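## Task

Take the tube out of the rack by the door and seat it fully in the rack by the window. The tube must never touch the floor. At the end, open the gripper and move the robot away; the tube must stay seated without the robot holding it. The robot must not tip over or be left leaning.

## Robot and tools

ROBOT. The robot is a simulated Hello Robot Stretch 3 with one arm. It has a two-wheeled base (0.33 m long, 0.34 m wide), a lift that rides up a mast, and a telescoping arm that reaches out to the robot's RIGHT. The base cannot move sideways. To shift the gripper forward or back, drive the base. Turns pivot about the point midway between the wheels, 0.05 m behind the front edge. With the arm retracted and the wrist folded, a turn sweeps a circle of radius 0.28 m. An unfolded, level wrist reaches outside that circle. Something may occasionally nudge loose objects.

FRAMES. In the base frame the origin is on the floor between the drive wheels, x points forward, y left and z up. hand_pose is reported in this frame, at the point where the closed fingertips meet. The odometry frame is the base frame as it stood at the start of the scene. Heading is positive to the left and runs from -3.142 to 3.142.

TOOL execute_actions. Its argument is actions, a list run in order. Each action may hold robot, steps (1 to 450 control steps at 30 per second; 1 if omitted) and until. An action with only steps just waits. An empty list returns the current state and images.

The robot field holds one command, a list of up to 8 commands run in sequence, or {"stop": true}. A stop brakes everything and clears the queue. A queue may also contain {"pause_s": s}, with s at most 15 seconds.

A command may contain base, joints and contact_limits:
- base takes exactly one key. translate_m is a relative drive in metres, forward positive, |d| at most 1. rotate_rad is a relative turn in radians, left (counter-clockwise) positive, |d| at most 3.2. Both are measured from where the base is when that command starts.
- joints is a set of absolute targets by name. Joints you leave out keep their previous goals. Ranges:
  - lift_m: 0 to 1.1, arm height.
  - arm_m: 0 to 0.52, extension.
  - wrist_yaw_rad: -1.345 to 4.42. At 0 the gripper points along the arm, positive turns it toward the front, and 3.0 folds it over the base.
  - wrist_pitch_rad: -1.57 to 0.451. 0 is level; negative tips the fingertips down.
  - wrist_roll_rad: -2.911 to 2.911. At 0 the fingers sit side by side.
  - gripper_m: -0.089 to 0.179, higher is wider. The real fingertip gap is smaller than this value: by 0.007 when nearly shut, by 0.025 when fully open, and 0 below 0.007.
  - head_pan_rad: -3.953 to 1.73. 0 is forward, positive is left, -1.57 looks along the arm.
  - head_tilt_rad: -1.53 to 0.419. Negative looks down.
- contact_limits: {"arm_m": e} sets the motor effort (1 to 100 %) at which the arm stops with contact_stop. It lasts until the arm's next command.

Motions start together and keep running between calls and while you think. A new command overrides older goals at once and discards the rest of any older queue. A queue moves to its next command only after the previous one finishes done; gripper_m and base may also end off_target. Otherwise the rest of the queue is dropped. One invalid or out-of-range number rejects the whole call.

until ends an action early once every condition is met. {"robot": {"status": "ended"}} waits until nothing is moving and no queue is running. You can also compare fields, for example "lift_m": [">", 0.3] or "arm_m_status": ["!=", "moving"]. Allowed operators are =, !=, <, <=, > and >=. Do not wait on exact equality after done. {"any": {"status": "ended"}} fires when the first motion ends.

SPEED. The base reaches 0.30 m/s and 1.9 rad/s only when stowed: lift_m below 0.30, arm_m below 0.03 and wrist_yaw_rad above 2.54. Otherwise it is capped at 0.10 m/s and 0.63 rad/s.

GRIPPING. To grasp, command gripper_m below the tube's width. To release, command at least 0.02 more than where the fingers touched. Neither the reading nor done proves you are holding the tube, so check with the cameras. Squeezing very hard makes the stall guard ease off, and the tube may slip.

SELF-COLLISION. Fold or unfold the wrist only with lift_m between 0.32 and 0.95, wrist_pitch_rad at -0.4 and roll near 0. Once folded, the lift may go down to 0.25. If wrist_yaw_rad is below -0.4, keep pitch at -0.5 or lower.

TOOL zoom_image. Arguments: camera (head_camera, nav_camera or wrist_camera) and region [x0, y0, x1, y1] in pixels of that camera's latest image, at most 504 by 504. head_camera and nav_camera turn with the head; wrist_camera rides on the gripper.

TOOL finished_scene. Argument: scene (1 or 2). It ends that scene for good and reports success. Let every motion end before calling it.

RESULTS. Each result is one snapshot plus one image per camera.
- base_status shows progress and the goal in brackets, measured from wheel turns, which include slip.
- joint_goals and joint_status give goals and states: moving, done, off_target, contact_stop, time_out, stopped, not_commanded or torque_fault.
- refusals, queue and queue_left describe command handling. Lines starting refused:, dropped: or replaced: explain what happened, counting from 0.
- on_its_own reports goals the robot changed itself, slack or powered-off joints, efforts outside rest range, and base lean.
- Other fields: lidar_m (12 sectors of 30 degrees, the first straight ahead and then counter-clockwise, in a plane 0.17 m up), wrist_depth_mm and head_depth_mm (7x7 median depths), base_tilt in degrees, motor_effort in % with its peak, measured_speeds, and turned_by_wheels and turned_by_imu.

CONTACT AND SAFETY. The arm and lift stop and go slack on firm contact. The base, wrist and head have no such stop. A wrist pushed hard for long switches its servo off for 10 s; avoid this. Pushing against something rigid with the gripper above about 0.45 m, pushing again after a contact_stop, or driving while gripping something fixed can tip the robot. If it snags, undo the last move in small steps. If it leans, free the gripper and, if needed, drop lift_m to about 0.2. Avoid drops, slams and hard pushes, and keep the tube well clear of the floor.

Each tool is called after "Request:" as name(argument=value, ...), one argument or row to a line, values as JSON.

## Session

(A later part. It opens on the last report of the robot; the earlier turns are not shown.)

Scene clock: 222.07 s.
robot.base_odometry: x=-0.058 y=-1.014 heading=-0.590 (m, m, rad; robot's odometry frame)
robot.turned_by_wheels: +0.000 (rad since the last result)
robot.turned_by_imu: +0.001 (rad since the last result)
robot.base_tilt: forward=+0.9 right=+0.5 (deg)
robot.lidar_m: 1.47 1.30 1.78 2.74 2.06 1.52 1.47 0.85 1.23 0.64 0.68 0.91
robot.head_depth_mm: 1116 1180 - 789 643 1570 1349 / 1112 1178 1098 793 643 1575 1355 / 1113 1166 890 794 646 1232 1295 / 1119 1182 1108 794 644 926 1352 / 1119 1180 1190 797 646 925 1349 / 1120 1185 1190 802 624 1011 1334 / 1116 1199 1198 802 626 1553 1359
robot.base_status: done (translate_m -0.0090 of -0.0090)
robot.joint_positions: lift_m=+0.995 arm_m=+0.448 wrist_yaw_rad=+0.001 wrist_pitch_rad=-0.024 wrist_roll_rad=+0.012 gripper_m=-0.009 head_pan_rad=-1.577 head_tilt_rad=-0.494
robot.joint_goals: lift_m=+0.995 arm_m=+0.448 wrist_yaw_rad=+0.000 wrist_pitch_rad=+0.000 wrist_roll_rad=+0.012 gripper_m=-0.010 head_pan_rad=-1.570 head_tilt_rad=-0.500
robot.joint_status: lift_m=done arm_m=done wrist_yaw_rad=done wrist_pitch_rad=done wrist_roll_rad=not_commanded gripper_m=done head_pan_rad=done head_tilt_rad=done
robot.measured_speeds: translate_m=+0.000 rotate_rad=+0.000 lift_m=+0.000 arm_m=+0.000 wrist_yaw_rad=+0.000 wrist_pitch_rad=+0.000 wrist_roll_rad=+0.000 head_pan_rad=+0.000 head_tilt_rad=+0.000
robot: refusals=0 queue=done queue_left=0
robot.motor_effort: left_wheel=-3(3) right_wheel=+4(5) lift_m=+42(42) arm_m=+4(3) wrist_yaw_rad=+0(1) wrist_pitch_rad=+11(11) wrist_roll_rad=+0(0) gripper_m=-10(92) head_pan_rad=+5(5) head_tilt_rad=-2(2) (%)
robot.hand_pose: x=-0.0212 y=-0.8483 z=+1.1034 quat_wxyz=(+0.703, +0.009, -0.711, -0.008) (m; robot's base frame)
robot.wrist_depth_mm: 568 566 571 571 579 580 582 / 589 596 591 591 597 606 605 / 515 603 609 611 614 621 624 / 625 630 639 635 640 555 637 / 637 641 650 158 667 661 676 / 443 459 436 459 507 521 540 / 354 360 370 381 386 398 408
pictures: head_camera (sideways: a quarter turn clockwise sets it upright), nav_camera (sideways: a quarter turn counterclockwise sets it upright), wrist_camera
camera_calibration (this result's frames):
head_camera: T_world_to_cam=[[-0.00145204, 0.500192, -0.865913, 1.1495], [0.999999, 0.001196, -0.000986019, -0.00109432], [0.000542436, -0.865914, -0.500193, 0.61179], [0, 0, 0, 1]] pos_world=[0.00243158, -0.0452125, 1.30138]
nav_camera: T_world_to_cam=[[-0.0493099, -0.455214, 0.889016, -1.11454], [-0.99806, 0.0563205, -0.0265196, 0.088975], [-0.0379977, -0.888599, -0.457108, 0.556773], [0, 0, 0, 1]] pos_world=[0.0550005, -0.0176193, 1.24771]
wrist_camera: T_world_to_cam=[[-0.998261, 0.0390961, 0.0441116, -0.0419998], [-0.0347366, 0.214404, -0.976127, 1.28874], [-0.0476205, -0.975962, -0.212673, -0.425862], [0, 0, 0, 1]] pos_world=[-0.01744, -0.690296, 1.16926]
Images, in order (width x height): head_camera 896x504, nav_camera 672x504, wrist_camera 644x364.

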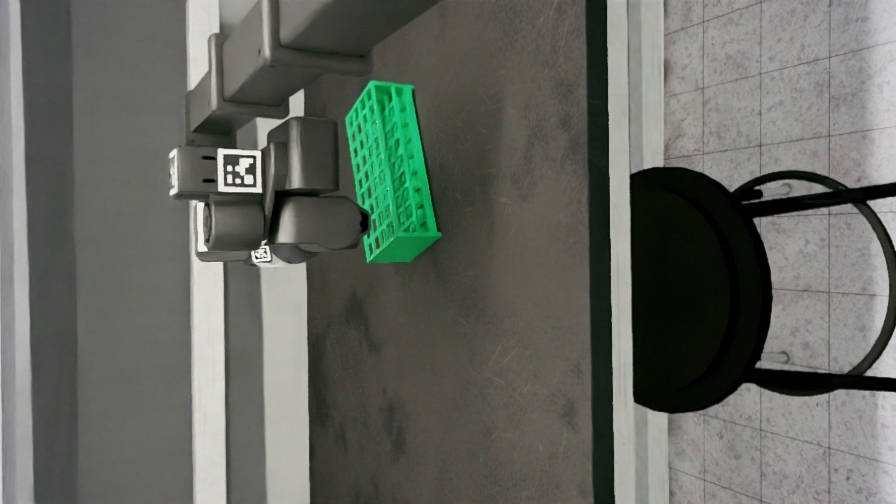

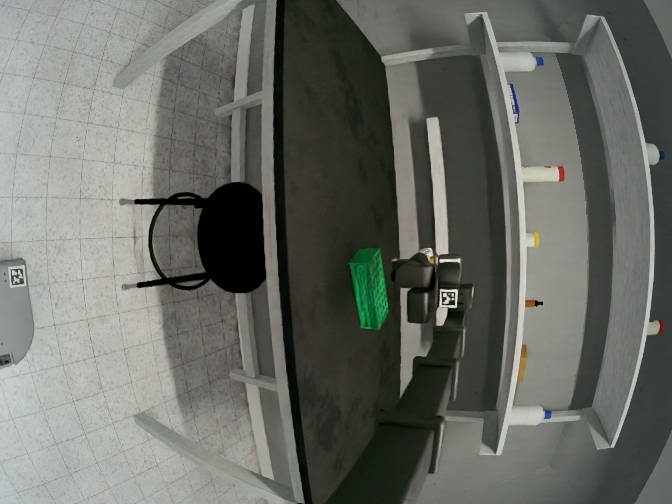

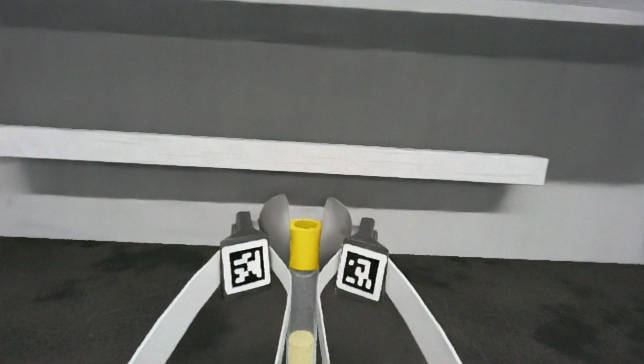

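Request:
execute_actions(
  actions=[
    {"robot": {"joints": {"arm_m": 0.0, "head_pan_rad": 0.0, "head_tilt_rad": -0.45}}, "steps": 200, "until": {"robot": {"arm_m": ["<", 0.25]}}},
    {"robot": {"base": {"rotate_rad": 1.64}}, "steps": 200, "until": {"robot": {"arm_m": ["<", 0.04]}}},
    {"robot": {"joints": {"lift_m": 0.29}}, "steps": 200, "until": {"robot": {"lift_m": ["<", 0.9]}}},
    {"robot": {"joints": {"wrist_yaw_rad": 2.6}}, "steps": 200, "until": {"robot": {"base_status": "done"}}},
    {"robot": {"base": {"translate_m": 0.8}}, "steps": 300, "until": {"robot": {"lift_m": ["<", 0.296]}}},
    {"robot": {"base": {"translate_m": 1.0}}, "steps": 400, "until": {"robot": {"status": "ended"}}},
  ],
)

Scene clock: 245.63 s.
robot.base_odometry: x=+0.658 y=+0.235 heading=+1.050 (m, m, rad; robot's odometry frame)
robot.turned_by_wheels: +1.640 (rad since the last result)
robot.turned_by_imu: +1.621 (rad since the last result)
robot.base_tilt: forward=+0.9 right=+0.6 (deg)
robot.lidar_m: 1.92 1.51 2.03 1.37 1.46 2.05 2.10 2.12 1.36 1.34 1.46 1.40
robot.head_depth_mm: 1705 1813 1815 1392 2101 1679 1382 / 1708 1842 1841 1404 2106 1682 1387 / 1739 1872 1838 1403 2119 1675 1380 / 1720 1855 1855 1402 2111 1665 1395 / 1734 1882 1856 2199 2119 1677 1390 / 1731 1900 1877 2228 2122 1683 1390 / 1775 1907 1871 2207 2121 1678 1403
robot.base_status: done (translate_m +1.0000 of +1.0000)
robot.joint_positions: lift_m=+0.290 arm_m=+0.003 wrist_yaw_rad=+2.598 wrist_pitch_rad=-0.024 wrist_roll_rad=+0.012 gripper_m=-0.009 head_pan_rad=-0.007 head_tilt_rad=-0.457
robot.joint_goals: lift_m=+0.290 arm_m=+0.000 wrist_yaw_rad=+2.600 wrist_pitch_rad=+0.000 wrist_roll_rad=+0.012 gripper_m=-0.010 head_pan_rad=+0.000 head_tilt_rad=-0.450
robot.joint_status: lift_m=done arm_m=done wrist_yaw_rad=done wrist_pitch_rad=done wrist_roll_rad=not_commanded gripper_m=done head_pan_rad=done head_tilt_rad=done
robot.measured_speeds: translate_m=+0.000 rotate_rad=+0.000 lift_m=+0.000 arm_m=+0.000 wrist_yaw_rad=+0.000 wrist_pitch_rad=+0.000 wrist_roll_rad=+0.000 head_pan_rad=+0.000 head_tilt_rad=+0.000
robot: refusals=0 queue=done queue_left=0
robot.motor_effort: left_wheel=-3(10) right_wheel=+5(13) lift_m=+33(42) arm_m=-4(5) wrist_yaw_rad=+1(1) wrist_pitch_rad=+11(11) wrist_roll_rad=+0(0) gripper_m=-10(10) head_pan_rad=+5(46) head_tilt_rad=+3(7) (%)
robot.hand_pose: x=+0.1110 y=+0.0707 z=+0.3987 quat_wxyz=(+0.197, +0.687, -0.183, +0.675) (m; robot's base frame)
robot.wrist_depth_mm: - - - - - - - / - - - - - - - / - - - - - - - / - - - - - - - / - - - 159 - - - / 815 830 814 820 914 951 957 / 644 659 666 695 706 722 734
pictures: head_camera (sideways: a quarter turn clockwise sets it upright), nav_camera (sideways: a quarter turn counterclockwise sets it upright), wrist_camera
camera_calibration (this result's frames):
head_camera: T_world_to_cam=[[-0.467553, -0.00126827, -0.883964, 1.17589], [-0.00033224, 0.999999, -0.00125902, 0.0053632], [0.883965, -0.000294971, -0.467553, 0.563931], [0, 0, 0, 1]] pos_world=[0.0512961, -0.00370551, 1.30312]
nav_camera: T_world_to_cam=[[0.421703, -0.0494509, 0.905384, -1.13877], [-0.0561169, -0.998021, -0.0283729, 0.0856431], [0.904996, -0.0388424, -0.423644, 0.507475], [0, 0, 0, 1]] pos_world=[0.0257669, 0.048872, 1.24844]
wrist_camera: T_world_to_cam=[[0.833517, -0.550731, 0.0441089, -0.0764036], [-0.0813964, -0.201371, -0.976127, 0.442968], [0.546466, 0.810028, -0.212673, 0.135243], [0, 0, 0, 1]] pos_world=[0.0258338, -0.0624279, 0.464526]
Images, in order (width x height): head_camera 896x504, nav_camera 672x504, wrist_camera 644x364.

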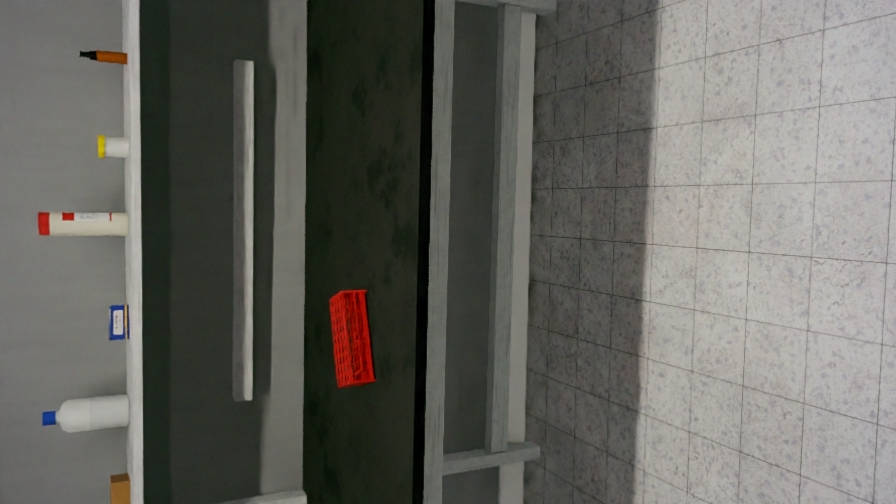

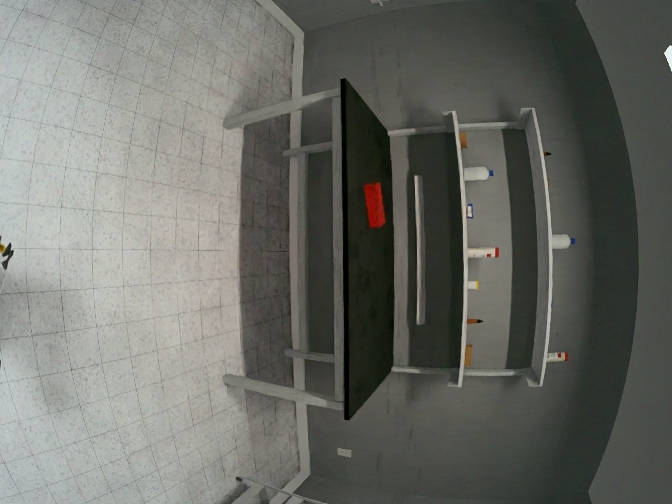

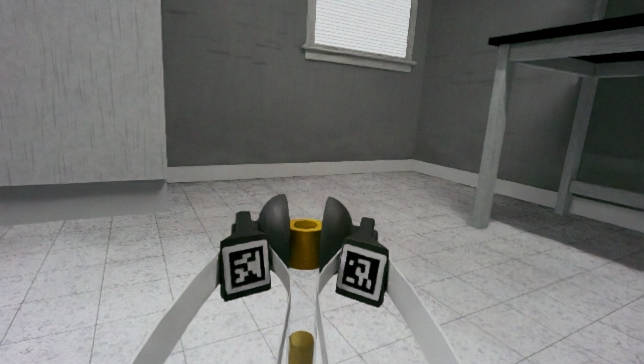

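Request:
execute_actions(
  actions=[
    {"robot": {"base": {"translate_m": 0.95}}, "steps": 300, "until": {"robot": {"translate_m": [">", 0.5]}}},
    {"robot": {"joints": {"lift_m": 0.86}}, "steps": 300, "until": {"robot": {"lift_m": [">", 0.8], "base_status": "done"}}},
    {"robot": {"base": {"rotate_rad": 1.505}, "joints": {"wrist_yaw_rad": 1.935, "head_pan_rad": -1.2, "head_tilt_rad": -0.7}}, "steps": 300, "until": {"robot": {"rotate_rad": [">", 1.2]}}},
    {"robot": {"joints": {"arm_m": 0.46}}, "steps": 300, "until": {"robot": {"status": "ended"}}},
  ],
)

Scene clock: 287.53 s.
robot.base_odometry: x=+1.131 y=+1.059 heading=+2.555 (m, m, rad; robot's odometry frame)
robot.turned_by_wheels: +1.505 (rad since the last result)
robot.turned_by_imu: +1.485 (rad since the last result)
robot.base_tilt: forward=+1.0 right=+0.6 (deg)
robot.lidar_m: 1.91 1.53 1.84 2.96 2.00 1.51 1.42 0.75 1.01 0.98 1.02 0.79
robot.head_depth_mm: 913 963 - 812 670 570 1149 / 945 1012 1083 814 670 572 1170 / 972 1081 1079 749 673 572 1213 / 1006 1128 1127 754 673 586 1215 / 1045 1169 1040 773 675 612 1216 / 1084 1224 1044 822 676 1313 1221 / 1092 1250 1046 823 678 1370 1229
robot.base_status: done (rotate_rad +1.5049 of +1.5050)
robot.joint_positions: lift_m=+0.860 arm_m=+0.460 wrist_yaw_rad=+1.936 wrist_pitch_rad=-0.024 wrist_roll_rad=+0.012 gripper_m=-0.009 head_pan_rad=-1.193 head_tilt_rad=-0.692
robot.joint_goals: lift_m=+0.860 arm_m=+0.460 wrist_yaw_rad=+1.935 wrist_pitch_rad=+0.000 wrist_roll_rad=+0.012 gripper_m=-0.010 head_pan_rad=-1.200 head_tilt_rad=-0.700
robot.joint_status: lift_m=done arm_m=done wrist_yaw_rad=done wrist_pitch_rad=done wrist_roll_rad=not_commanded gripper_m=done head_pan_rad=done head_tilt_rad=done
robot.measured_speeds: translate_m=+0.000 rotate_rad=+0.000 lift_m=+0.000 arm_m=+0.000 wrist_yaw_rad=+0.000 wrist_pitch_rad=+0.000 wrist_roll_rad=+0.000 head_pan_rad=+0.000 head_tilt_rad=+0.000
robot: refusals=0 queue=done queue_left=0
robot.motor_effort: left_wheel=-3(10) right_wheel=+4(11) lift_m=+42(46) arm_m=+3(4) wrist_yaw_rad=+0(4) wrist_pitch_rad=+11(11) wrist_roll_rad=+0(0) gripper_m=-10(10) head_pan_rad=-3(46) head_tilt_rad=-1(19) (%)
robot.hand_pose: x=+0.2174 y=-0.5134 z=+0.9684 quat_wxyz=(+0.406, +0.590, -0.396, +0.574) (m; robot's base frame)
robot.wrist_depth_mm: - - - - - - 528 / - - - - - - - / - - - - - - - / - - - - - - - / - - - 159 - - - / - - 493 489 545 559 572 / - - 398 410 412 424 434
pictures: head_camera (sideways: a quarter turn clockwise sets it upright), nav_camera (sideways: a quarter turn counterclockwise sets it upright), wrist_camera
camera_calibration (this result's frames):
head_camera: T_world_to_cam=[[-0.247607, 0.611947, -0.75114, 1.00137], [0.926791, 0.375578, 0.000470903, -0.00254456], [0.2824, -0.696033, -0.660143, 0.818158], [0, 0, 0, 1]] pos_world=[0.0192577, -0.0423663, 1.29227]
nav_camera: T_world_to_cam=[[0.185685, -0.594259, 0.782545, -0.977149], [-0.948105, -0.317547, -0.016173, 0.0751945], [0.258106, -0.738932, -0.622384, 0.769998], [0, 0, 0, 1]] pos_world=[0.0539936, 0.0121737, 1.24511]
wrist_camera: T_world_to_cam=[[0.319555, -0.946541, 0.0441085, -0.603371], [-0.187911, -0.108927, -0.976127, 0.960763], [0.928749, 0.303638, -0.212674, 0.328324], [0, 0, 0, 1]] pos_world=[0.0684182, -0.566154, 1.03427]
Images, in order (width x height): head_camera 896x504, nav_camera 672x504, wrist_camera 644x364.

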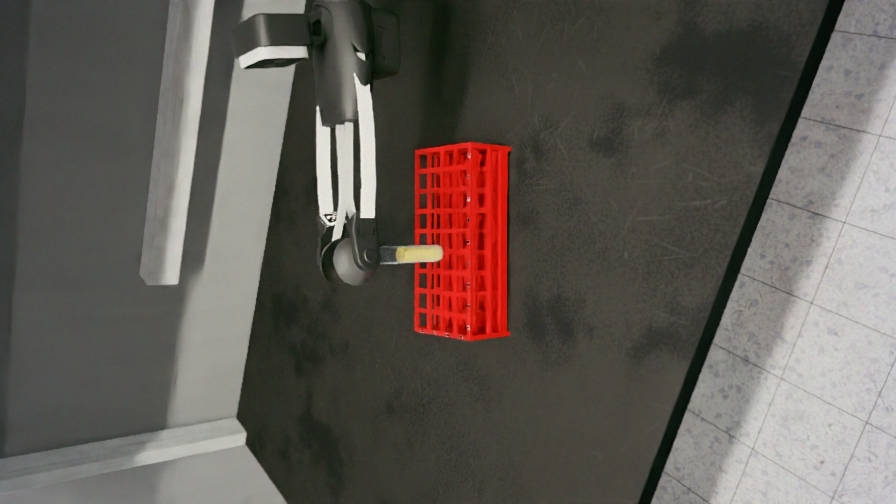

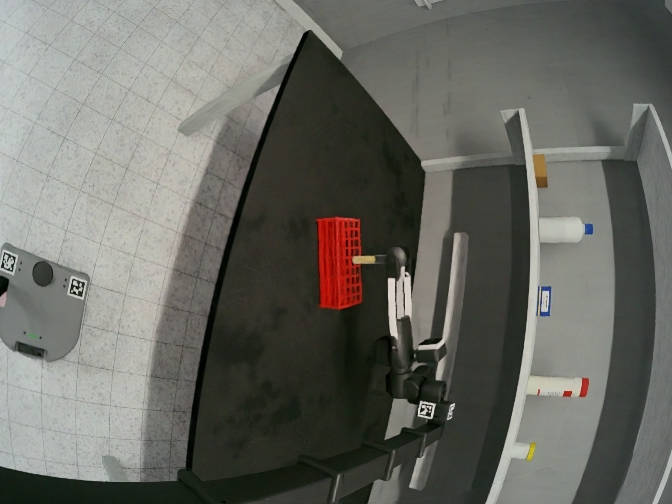

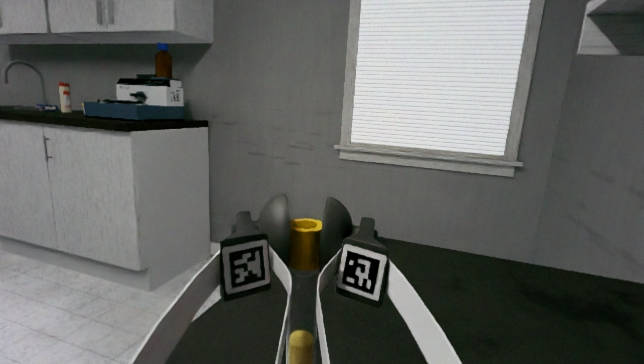

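Request:
execute_actions(
  actions=[],
)

Scene clock: 305.57 s.
robot.base_odometry: x=+1.131 y=+1.059 heading=+2.555 (m, m, rad; robot's odometry frame)
robot.turned_by_wheels: +0.000 (rad since the last result)
robot.turned_by_imu: +0.001 (rad since the last result)
robot.base_tilt: forward=+0.9 right=+0.4 (deg)
robot.lidar_m: 1.91 1.53 1.84 2.96 2.00 1.51 1.42 0.75 1.02 0.98 1.02 0.79
robot.head_depth_mm: 910 965 - 811 668 570 1154 / 938 1011 1086 812 672 571 1172 / 973 1087 1075 751 673 572 1214 / 1009 1124 1120 753 674 586 1212 / 1041 1169 1042 773 675 612 1220 / 1080 1223 1048 821 676 1315 1219 / 1088 1254 1045 823 678 1375 1218
robot.base_status: done (rotate_rad +1.5049 of +1.5050)
robot.joint_positions: lift_m=+0.860 arm_m=+0.460 wrist_yaw_rad=+1.936 wrist_pitch_rad=-0.024 wrist_roll_rad=+0.012 gripper_m=-0.009 head_pan_rad=-1.193 head_tilt_rad=-0.692
robot.joint_goals: lift_m=+0.860 arm_m=+0.460 wrist_yaw_rad=+1.935 wrist_pitch_rad=+0.000 wrist_roll_rad=+0.012 gripper_m=-0.010 head_pan_rad=-1.200 head_tilt_rad=-0.700
robot.joint_status: lift_m=done arm_m=done wrist_yaw_rad=done wrist_pitch_rad=done wrist_roll_rad=not_commanded gripper_m=done head_pan_rad=done head_tilt_rad=done
robot.measured_speeds: translate_m=+0.000 rotate_rad=+0.000 lift_m=+0.000 arm_m=+0.000 wrist_yaw_rad=+0.000 wrist_pitch_rad=+0.000 wrist_roll_rad=+0.000 head_pan_rad=+0.000 head_tilt_rad=+0.000
robot: refusals=0 queue=done queue_left=0
robot.motor_effort: left_wheel=-4(3) right_wheel=+4(4) lift_m=+42(42) arm_m=+2(4) wrist_yaw_rad=-1(1) wrist_pitch_rad=+11(11) wrist_roll_rad=+0(0) gripper_m=-10(10) head_pan_rad=-4(3) head_tilt_rad=-3(3) (%)
robot.hand_pose: x=+0.2174 y=-0.5134 z=+0.9684 quat_wxyz=(+0.406, +0.590, -0.396, +0.574) (m; robot's base frame)
robot.wrist_depth_mm: - - - - - - 524 / - - - - - - - / - - - - - - - / - - - - - - - / - - - 159 - - - / - - 486 490 538 552 569 / - - 394 409 410 423 434
pictures: head_camera (sideways: a quarter turn clockwise sets it upright), nav_camera (sideways: a quarter turn counterclockwise sets it upright), wrist_camera
camera_calibration (this result's frames):
head_camera: T_world_to_cam=[[-0.247607, 0.611947, -0.75114, 1.00137], [0.926791, 0.375578, 0.000470903, -0.00254456], [0.2824, -0.696033, -0.660143, 0.818158], [0, 0, 0, 1]] pos_world=[0.0192577, -0.0423663, 1.29227]
nav_camera: T_world_to_cam=[[0.185685, -0.594259, 0.782545, -0.977149], [-0.948105, -0.317547, -0.016173, 0.0751945], [0.258106, -0.738932, -0.622384, 0.769998], [0, 0, 0, 1]] pos_world=[0.0539936, 0.0121737, 1.24511]
wrist_camera: T_world_to_cam=[[0.319555, -0.94654, 0.0441085, -0.603371], [-0.187911, -0.108927, -0.976127, 0.960763], [0.928749, 0.303638, -0.212674, 0.328324], [0, 0, 0, 1]] pos_world=[0.0684182, -0.566154, 1.03427]
Images, in order (width x height): head_camera 896x504, nav_camera 672x504, wrist_camera 644x364.

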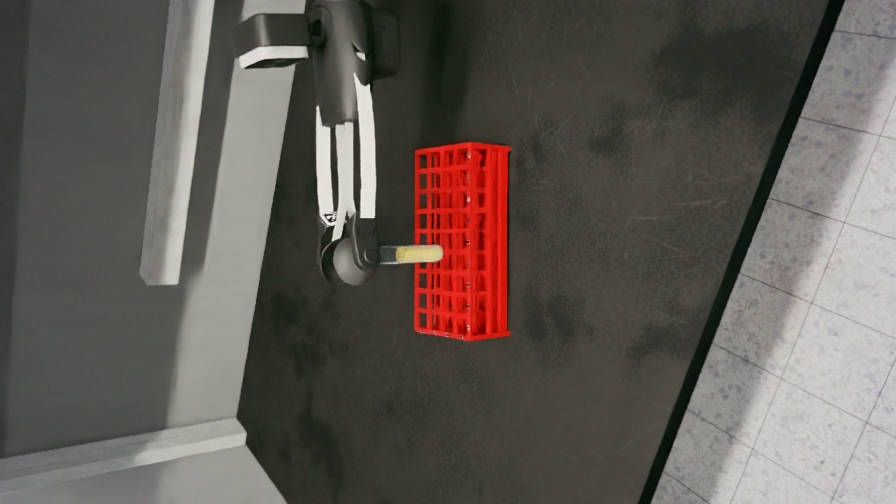

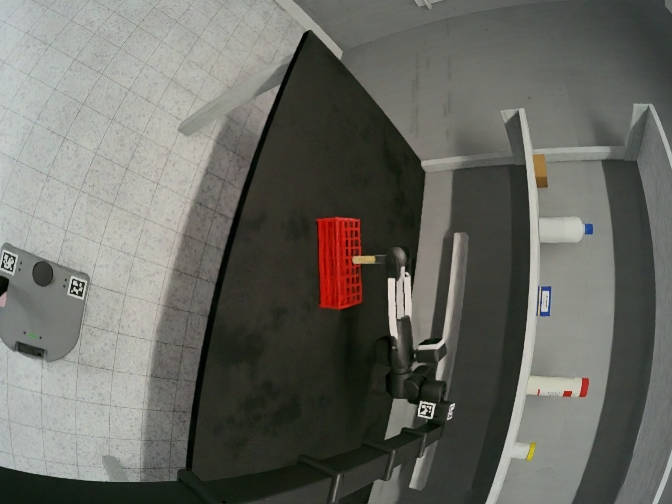

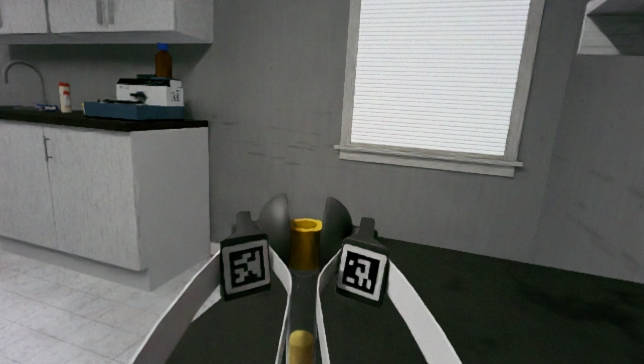

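Request:
zoom_image(
  camera="head_camera",
  region=[320, 130, 540, 350],
)

Request:
execute_actions(
  actions=[
    {"robot": {"base": {"translate_m": -0.04}, "joints": {"arm_m": 0.503, "lift_m": 0.835}}, "steps": 200, "until": {"robot": {"status": "ended"}}},
  ],
)

Region (320, 130, 540, 350) of head_camera's 896x504 image, scaled by 2.291, with more detail than that image has.

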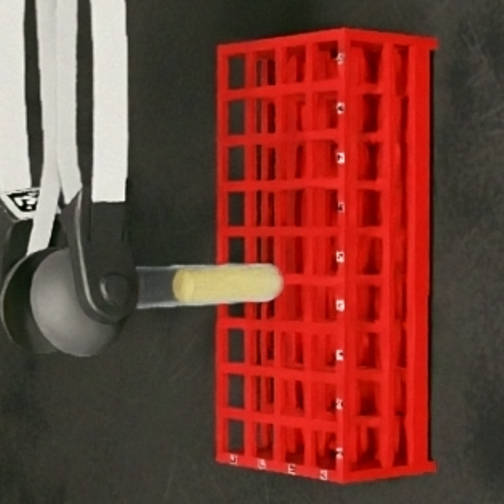

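Scene clock: 327.80 s.
robot.base_odometry: x=+1.164 y=+1.037 heading=+2.555 (m, m, rad; robot's odometry frame)
robot.turned_by_wheels: +0.000 (rad since the last result)
robot.turned_by_imu: +0.001 (rad since the last result)
robot.base_tilt: forward=+1.0 right=+0.5 (deg)
robot.lidar_m: 1.94 1.56 1.89 2.96 1.95 1.47 1.39 0.71 1.01 0.98 1.02 0.83
robot.head_depth_mm: 908 968 - 811 668 572 526 / 937 1012 1077 811 672 571 1174 / 974 1082 1080 791 672 573 1213 / 1003 1129 1083 750 674 585 1214 / 1046 1173 1041 759 675 613 1218 / 1088 1224 1048 822 676 1318 1224 / 1102 1244 1047 822 678 1368 1226
robot.base_status: done (translate_m -0.0400 of -0.0400)
robot.joint_positions: lift_m=+0.835 arm_m=+0.503 wrist_yaw_rad=+1.936 wrist_pitch_rad=-0.024 wrist_roll_rad=+0.012 gripper_m=-0.009 head_pan_rad=-1.193 head_tilt_rad=-0.692
robot.joint_goals: lift_m=+0.835 arm_m=+0.503 wrist_yaw_rad=+1.935 wrist_pitch_rad=+0.000 wrist_roll_rad=+0.012 gripper_m=-0.010 head_pan_rad=-1.200 head_tilt_rad=-0.700
robot.joint_status: lift_m=done arm_m=done wrist_yaw_rad=done wrist_pitch_rad=done wrist_roll_rad=not_commanded gripper_m=done head_pan_rad=done head_tilt_rad=done
robot.measured_speeds: translate_m=+0.000 rotate_rad=+0.000 lift_m=+0.000 arm_m=+0.000 wrist_yaw_rad=+0.000 wrist_pitch_rad=+0.000 wrist_roll_rad=+0.000 head_pan_rad=+0.000 head_tilt_rad=+0.000
robot: refusals=0 queue=done queue_left=0
robot.motor_effort: left_wheel=-3(9) right_wheel=+4(7) lift_m=+33(42) arm_m=+3(2) wrist_yaw_rad=-1(1) wrist_pitch_rad=+11(11) wrist_roll_rad=+0(0) gripper_m=-10(10) head_pan_rad=-3(4) head_tilt_rad=-3(1) (%)
robot.hand_pose: x=+0.2174 y=-0.5563 z=+0.9437 quat_wxyz=(+0.406, +0.590, -0.396, +0.574) (m; robot's base frame)
robot.wrist_depth_mm: - - - - - - 556 / - - - - - - - / - - - - - - - / - - - - - - - / - - - 159 699 - 900 / - - 427 444 495 503 516 / - 351 358 311 359 386 394
pictures: head_camera (sideways: a quarter turn clockwise sets it upright), nav_camera (sideways: a quarter turn counterclockwise sets it upright), wrist_camera
camera_calibration (this result's frames):
head_camera: T_world_to_cam=[[-0.247607, 0.611947, -0.75114, 1.00137], [0.926791, 0.375578, 0.000470902, -0.00254456], [0.2824, -0.696033, -0.660142, 0.818158], [0, 0, 0, 1]] pos_world=[0.0192577, -0.0423663, 1.29227]
nav_camera: T_world_to_cam=[[0.185685, -0.594259, 0.782545, -0.977149], [-0.948105, -0.317547, -0.016173, 0.0751945], [0.258106, -0.738932, -0.622383, 0.769997], [0, 0, 0, 1]] pos_world=[0.0539936, 0.0121737, 1.24511]
wrist_camera: T_world_to_cam=[[0.319555, -0.946541, 0.0441084, -0.642975], [-0.187911, -0.108927, -0.976127, 0.931939], [0.928749, 0.303638, -0.212674, 0.336118], [0, 0, 0, 1]] pos_world=[0.0684182, -0.609148, 1.00953]
Images, in order (width x height): head_camera 896x504, nav_camera 672x504, wrist_camera 644x364.

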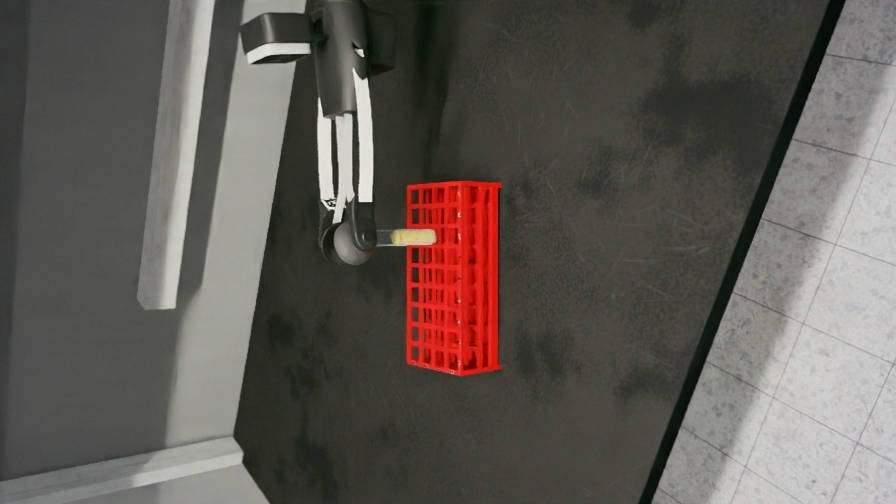

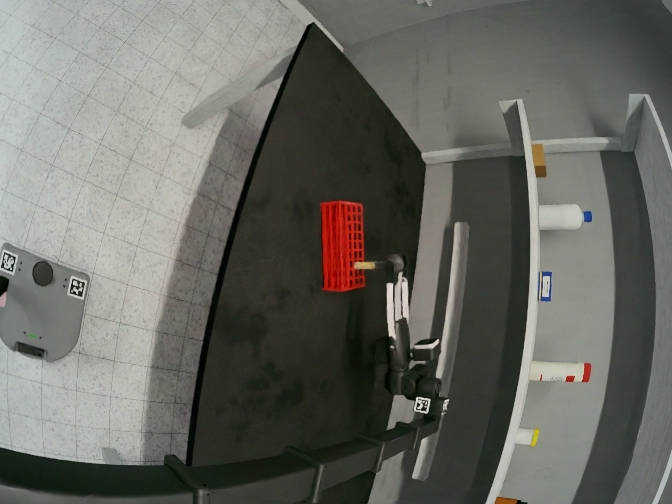

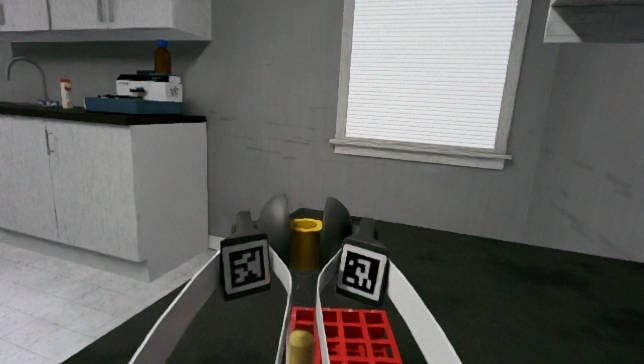

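Request:
execute_actions(
  actions=[
    {"robot": {"joints": {"wrist_pitch_rad": 0.03, "lift_m": 0.82}}, "steps": 100, "until": {"robot": {"status": "ended"}}},
    {"steps": 10},
  ],
)

Request:
zoom_image(
  camera="head_camera",
  region=[350, 170, 510, 330],
)

Request:
zoom_image(
  camera="wrist_camera",
  region=[220, 200, 440, 364],
)

Scene clock: 340.67 s.
robot.base_odometry: x=+1.164 y=+1.037 heading=+2.555 (m, m, rad; robot's odometry frame)
robot.turned_by_wheels: +0.000 (rad since the last result)
robot.turned_by_imu: +0.001 (rad since the last result)
robot.base_tilt: forward=+1.0 right=+0.5 (deg)
robot.lidar_m: 1.94 1.57 1.90 2.96 1.95 1.47 1.38 0.71 1.01 0.98 1.02 0.83
robot.head_depth_mm: 910 968 - 807 669 570 526 / 942 1013 1085 814 670 570 1169 / 976 1080 1101 790 671 574 1213 / 1008 1130 1080 751 673 585 1213 / 1044 1172 1046 760 674 611 1218 / 1081 1222 1045 821 677 1314 1221 / 1096 1244 1047 825 678 1383 1221
robot.base_status: done (translate_m -0.0400 of -0.0400)
robot.joint_positions: lift_m=+0.820 arm_m=+0.503 wrist_yaw_rad=+1.936 wrist_pitch_rad=+0.003 wrist_roll_rad=+0.012 gripper_m=-0.009 head_pan_rad=-1.193 head_tilt_rad=-0.692
robot.joint_goals: lift_m=+0.820 arm_m=+0.503 wrist_yaw_rad=+1.935 wrist_pitch_rad=+0.030 wrist_roll_rad=+0.012 gripper_m=-0.010 head_pan_rad=-1.200 head_tilt_rad=-0.700
robot.joint_status: lift_m=done arm_m=done wrist_yaw_rad=done wrist_pitch_rad=done wrist_roll_rad=not_commanded gripper_m=done head_pan_rad=done head_tilt_rad=done
robot.measured_speeds: translate_m=+0.000 rotate_rad=+0.000 lift_m=+0.000 arm_m=+0.000 wrist_yaw_rad=+0.000 wrist_pitch_rad=+0.000 wrist_roll_rad=+0.000 head_pan_rad=+0.000 head_tilt_rad=+0.000
robot: refusals=0 queue=done queue_left=0
robot.motor_effort: left_wheel=-3(3) right_wheel=+4(3) lift_m=+33(33) arm_m=+3(3) wrist_yaw_rad=-1(1) wrist_pitch_rad=+12(14) wrist_roll_rad=+0(0) gripper_m=-10(10) head_pan_rad=-3(3) head_tilt_rad=-3(2) (%)
robot.hand_pose: x=+0.2180 y=-0.5561 z=+0.9354 quat_wxyz=(+0.398, +0.585, -0.403, +0.580) (m; robot's base frame)
robot.wrist_depth_mm: - - - - - - 558 / - - - - - - - / - - - - - - - / - - - - - - - / - - - 159 712 - 951 / - - 423 443 492 504 517 / - 344 353 305 337 382 388
pictures: head_camera (sideways: a quarter turn clockwise sets it upright), nav_camera (sideways: a quarter turn counterclockwise sets it upright), wrist_camera
camera_calibration (this result's frames):
head_camera: T_world_to_cam=[[-0.247608, 0.611947, -0.75114, 1.00137], [0.92679, 0.375578, 0.000470903, -0.00254456], [0.2824, -0.696033, -0.660143, 0.818158], [0, 0, 0, 1]] pos_world=[0.0192577, -0.0423663, 1.29227]
nav_camera: T_world_to_cam=[[0.185685, -0.594259, 0.782545, -0.977149], [-0.948105, -0.317547, -0.016173, 0.0751945], [0.258106, -0.738932, -0.622384, 0.769998], [0, 0, 0, 1]] pos_world=[0.0539936, 0.0121737, 1.24511]
wrist_camera: T_world_to_cam=[[0.31851, -0.946941, 0.0430502, -0.641581], [-0.164004, -0.0997807, -0.9814, 0.928785], [0.933624, 0.305526, -0.187084, 0.309717], [0, 0, 0, 1]] pos_world=[0.0675153, -0.609492, 0.997073]
Images, in order (width x height): head_camera 896x504, nav_camera 672x504, wrist_camera 644x364.

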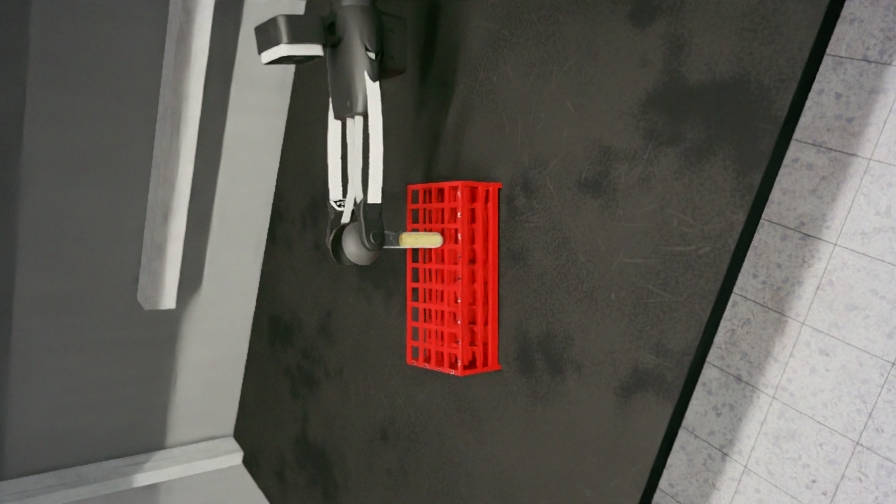

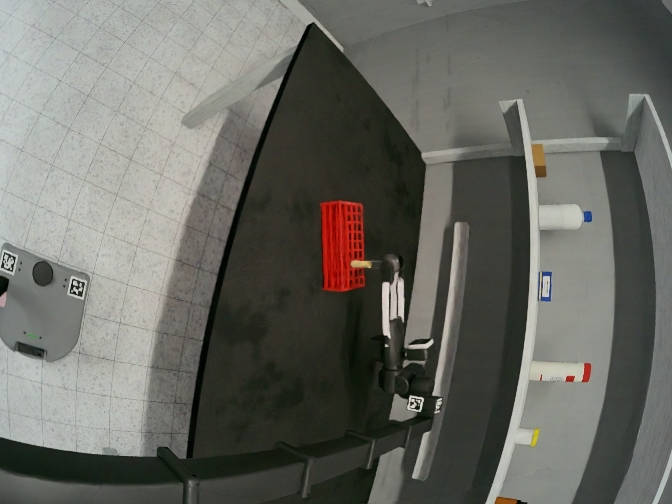

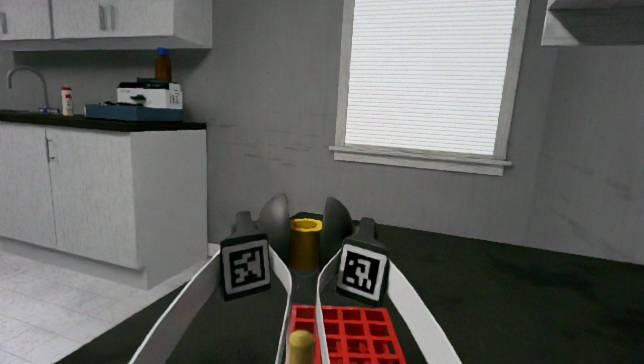

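Region (350, 170, 510, 330) of head_camera's 896x504 image, scaled by 3.150, with more detail than that image has.

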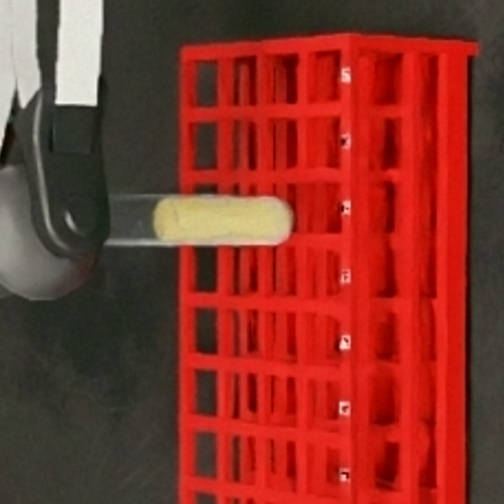

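Region (220, 200, 440, 364) of wrist_camera's 644x364 image, scaled by 2.291; it fills the top 376 rows of this view, and the rest is white.

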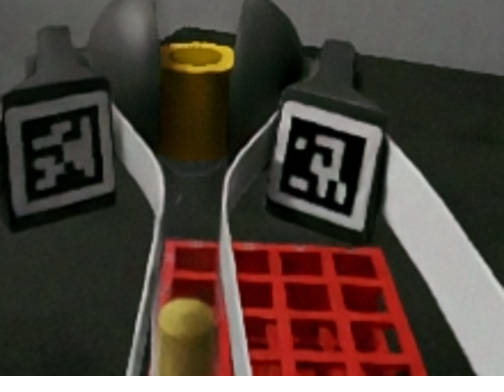

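Request:
zoom_image(
  camera="wrist_camera",
  region=[270, 294, 410, 364],
)

Region (270, 294, 410, 364) of wrist_camera's 644x364 image, scaled by 3.600.

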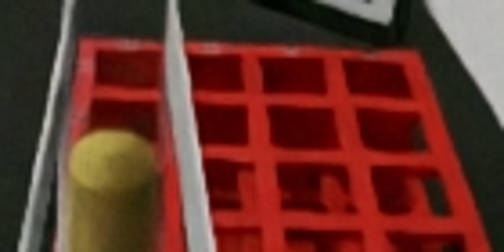

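Request:
execute_actions(
  actions=[
    {"robot": {"base": {"translate_m": -0.003}, "joints": {"arm_m": 0.507, "lift_m": 0.81}}, "steps": 100, "until": {"robot": {"status": "ended"}}},
    {"steps": 10},
  ],
)

Request:
zoom_image(
  camera="head_camera",
  region=[380, 180, 500, 300],
)

Request:
zoom_image(
  camera="wrist_camera",
  region=[270, 284, 410, 364],
)

Scene clock: 374.20 s.
robot.base_odometry: x=+1.167 y=+1.035 heading=+2.555 (m, m, rad; robot's odometry frame)
robot.turned_by_wheels: +0.000 (rad since the last result)
robot.turned_by_imu: +0.001 (rad since the last result)
robot.base_tilt: forward=+0.9 right=+0.5 (deg)
robot.lidar_m: 1.95 1.56 1.90 2.97 1.94 1.47 1.38 0.70 1.01 0.98 1.02 0.83
robot.head_depth_mm: 908 972 - 787 670 571 525 / 941 1008 1076 813 671 571 1170 / 973 1085 1083 790 671 572 1216 / 1005 1122 1084 759 673 586 1219 / 1045 1173 1041 758 676 613 1214 / 1084 1225 1046 821 677 1321 1225 / 1098 1247 1048 821 678 1376 1225
robot.base_status: done (translate_m -0.0030 of -0.0030)
robot.joint_positions: lift_m=+0.810 arm_m=+0.507 wrist_yaw_rad=+1.936 wrist_pitch_rad=+0.003 wrist_roll_rad=+0.012 gripper_m=-0.009 head_pan_rad=-1.193 head_tilt_rad=-0.692
robot.joint_goals: lift_m=+0.810 arm_m=+0.507 wrist_yaw_rad=+1.935 wrist_pitch_rad=+0.030 wrist_roll_rad=+0.012 gripper_m=-0.010 head_pan_rad=-1.200 head_tilt_rad=-0.700
robot.joint_status: lift_m=done arm_m=done wrist_yaw_rad=done wrist_pitch_rad=done wrist_roll_rad=not_commanded gripper_m=done head_pan_rad=done head_tilt_rad=done
robot.measured_speeds: translate_m=+0.000 rotate_rad=+0.000 lift_m=+0.000 arm_m=+0.000 wrist_yaw_rad=+0.000 wrist_pitch_rad=+0.000 wrist_roll_rad=+0.000 head_pan_rad=+0.000 head_tilt_rad=+0.000
robot: refusals=0 queue=done queue_left=0
robot.motor_effort: left_wheel=-3(8) right_wheel=+3(6) lift_m=+33(35) arm_m=+3(3) wrist_yaw_rad=+0(1) wrist_pitch_rad=+12(12) wrist_roll_rad=+0(0) gripper_m=-10(10) head_pan_rad=-3(3) head_tilt_rad=-3(3) (%)
robot.hand_pose: x=+0.2180 y=-0.5601 z=+0.9256 quat_wxyz=(+0.398, +0.585, -0.404, +0.580) (m; robot's base frame)
robot.wrist_depth_mm: - - - - - - 564 / - - - - - - - / - - - - - - - / - - - - - - - / - - - 159 691 - 891 / - - 405 319 470 482 497 / - 332 340 279 324 365 373
pictures: head_camera (sideways: a quarter turn clockwise sets it upright), nav_camera (sideways: a quarter turn counterclockwise sets it upright), wrist_camera
camera_calibration (this result's frames):
head_camera: T_world_to_cam=[[-0.247607, 0.611947, -0.75114, 1.00137], [0.926791, 0.375578, 0.000470904, -0.00254456], [0.2824, -0.696033, -0.660143, 0.818158], [0, 0, 0, 1]] pos_world=[0.0192577, -0.0423663, 1.29227]
nav_camera: T_world_to_cam=[[0.185685, -0.594259, 0.782545, -0.977149], [-0.948105, -0.317547, -0.0161729, 0.0751945], [0.258106, -0.738932, -0.622384, 0.769998], [0, 0, 0, 1]] pos_world=[0.0539936, 0.0121737, 1.24511]
wrist_camera: T_world_to_cam=[[0.318481, -0.946952, 0.0430202, -0.644917], [-0.163335, -0.0995248, -0.981538, 0.918883], [0.933751, 0.305575, -0.186368, 0.308423], [0, 0, 0, 1]] pos_world=[0.0674892, -0.6135, 0.987143]
Images, in order (width x height): head_camera 896x504, nav_camera 672x504, wrist_camera 644x364.

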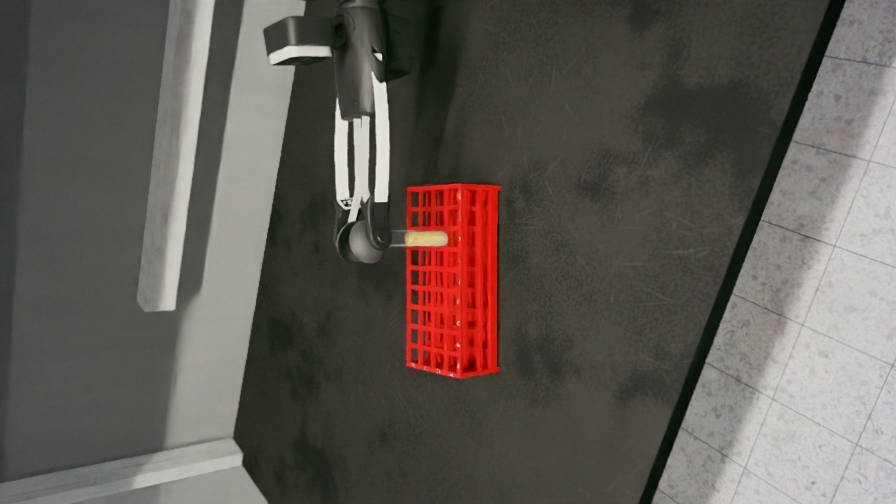

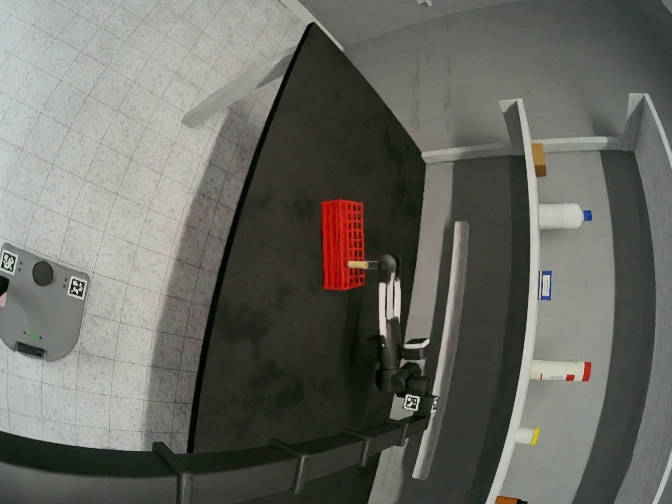

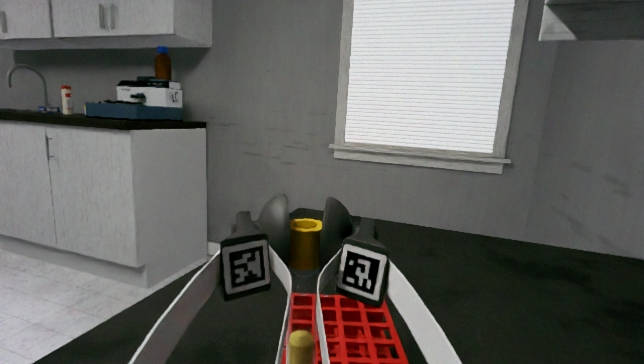

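Region (380, 180, 500, 300) of head_camera's 896x504 image, scaled by 4.200, with more detail than that image has.

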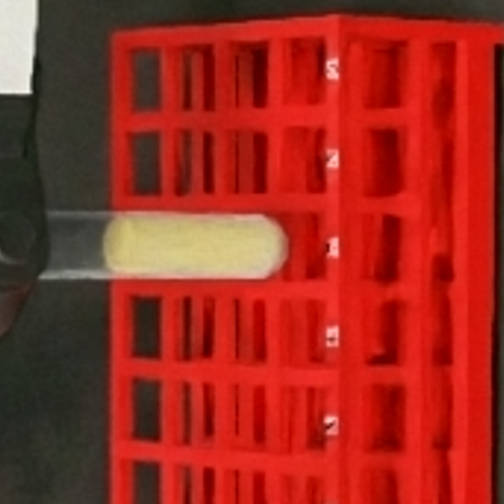

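Region (270, 284, 410, 364) of wrist_camera's 644x364 image, scaled by 3.600; it fills the top 288 rows of this view, and the rest is white.

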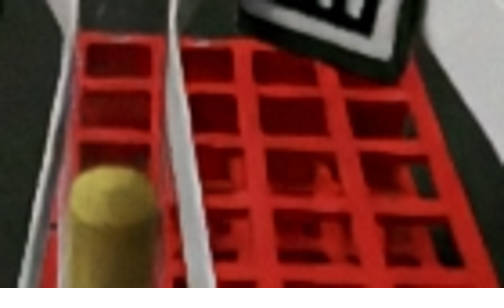

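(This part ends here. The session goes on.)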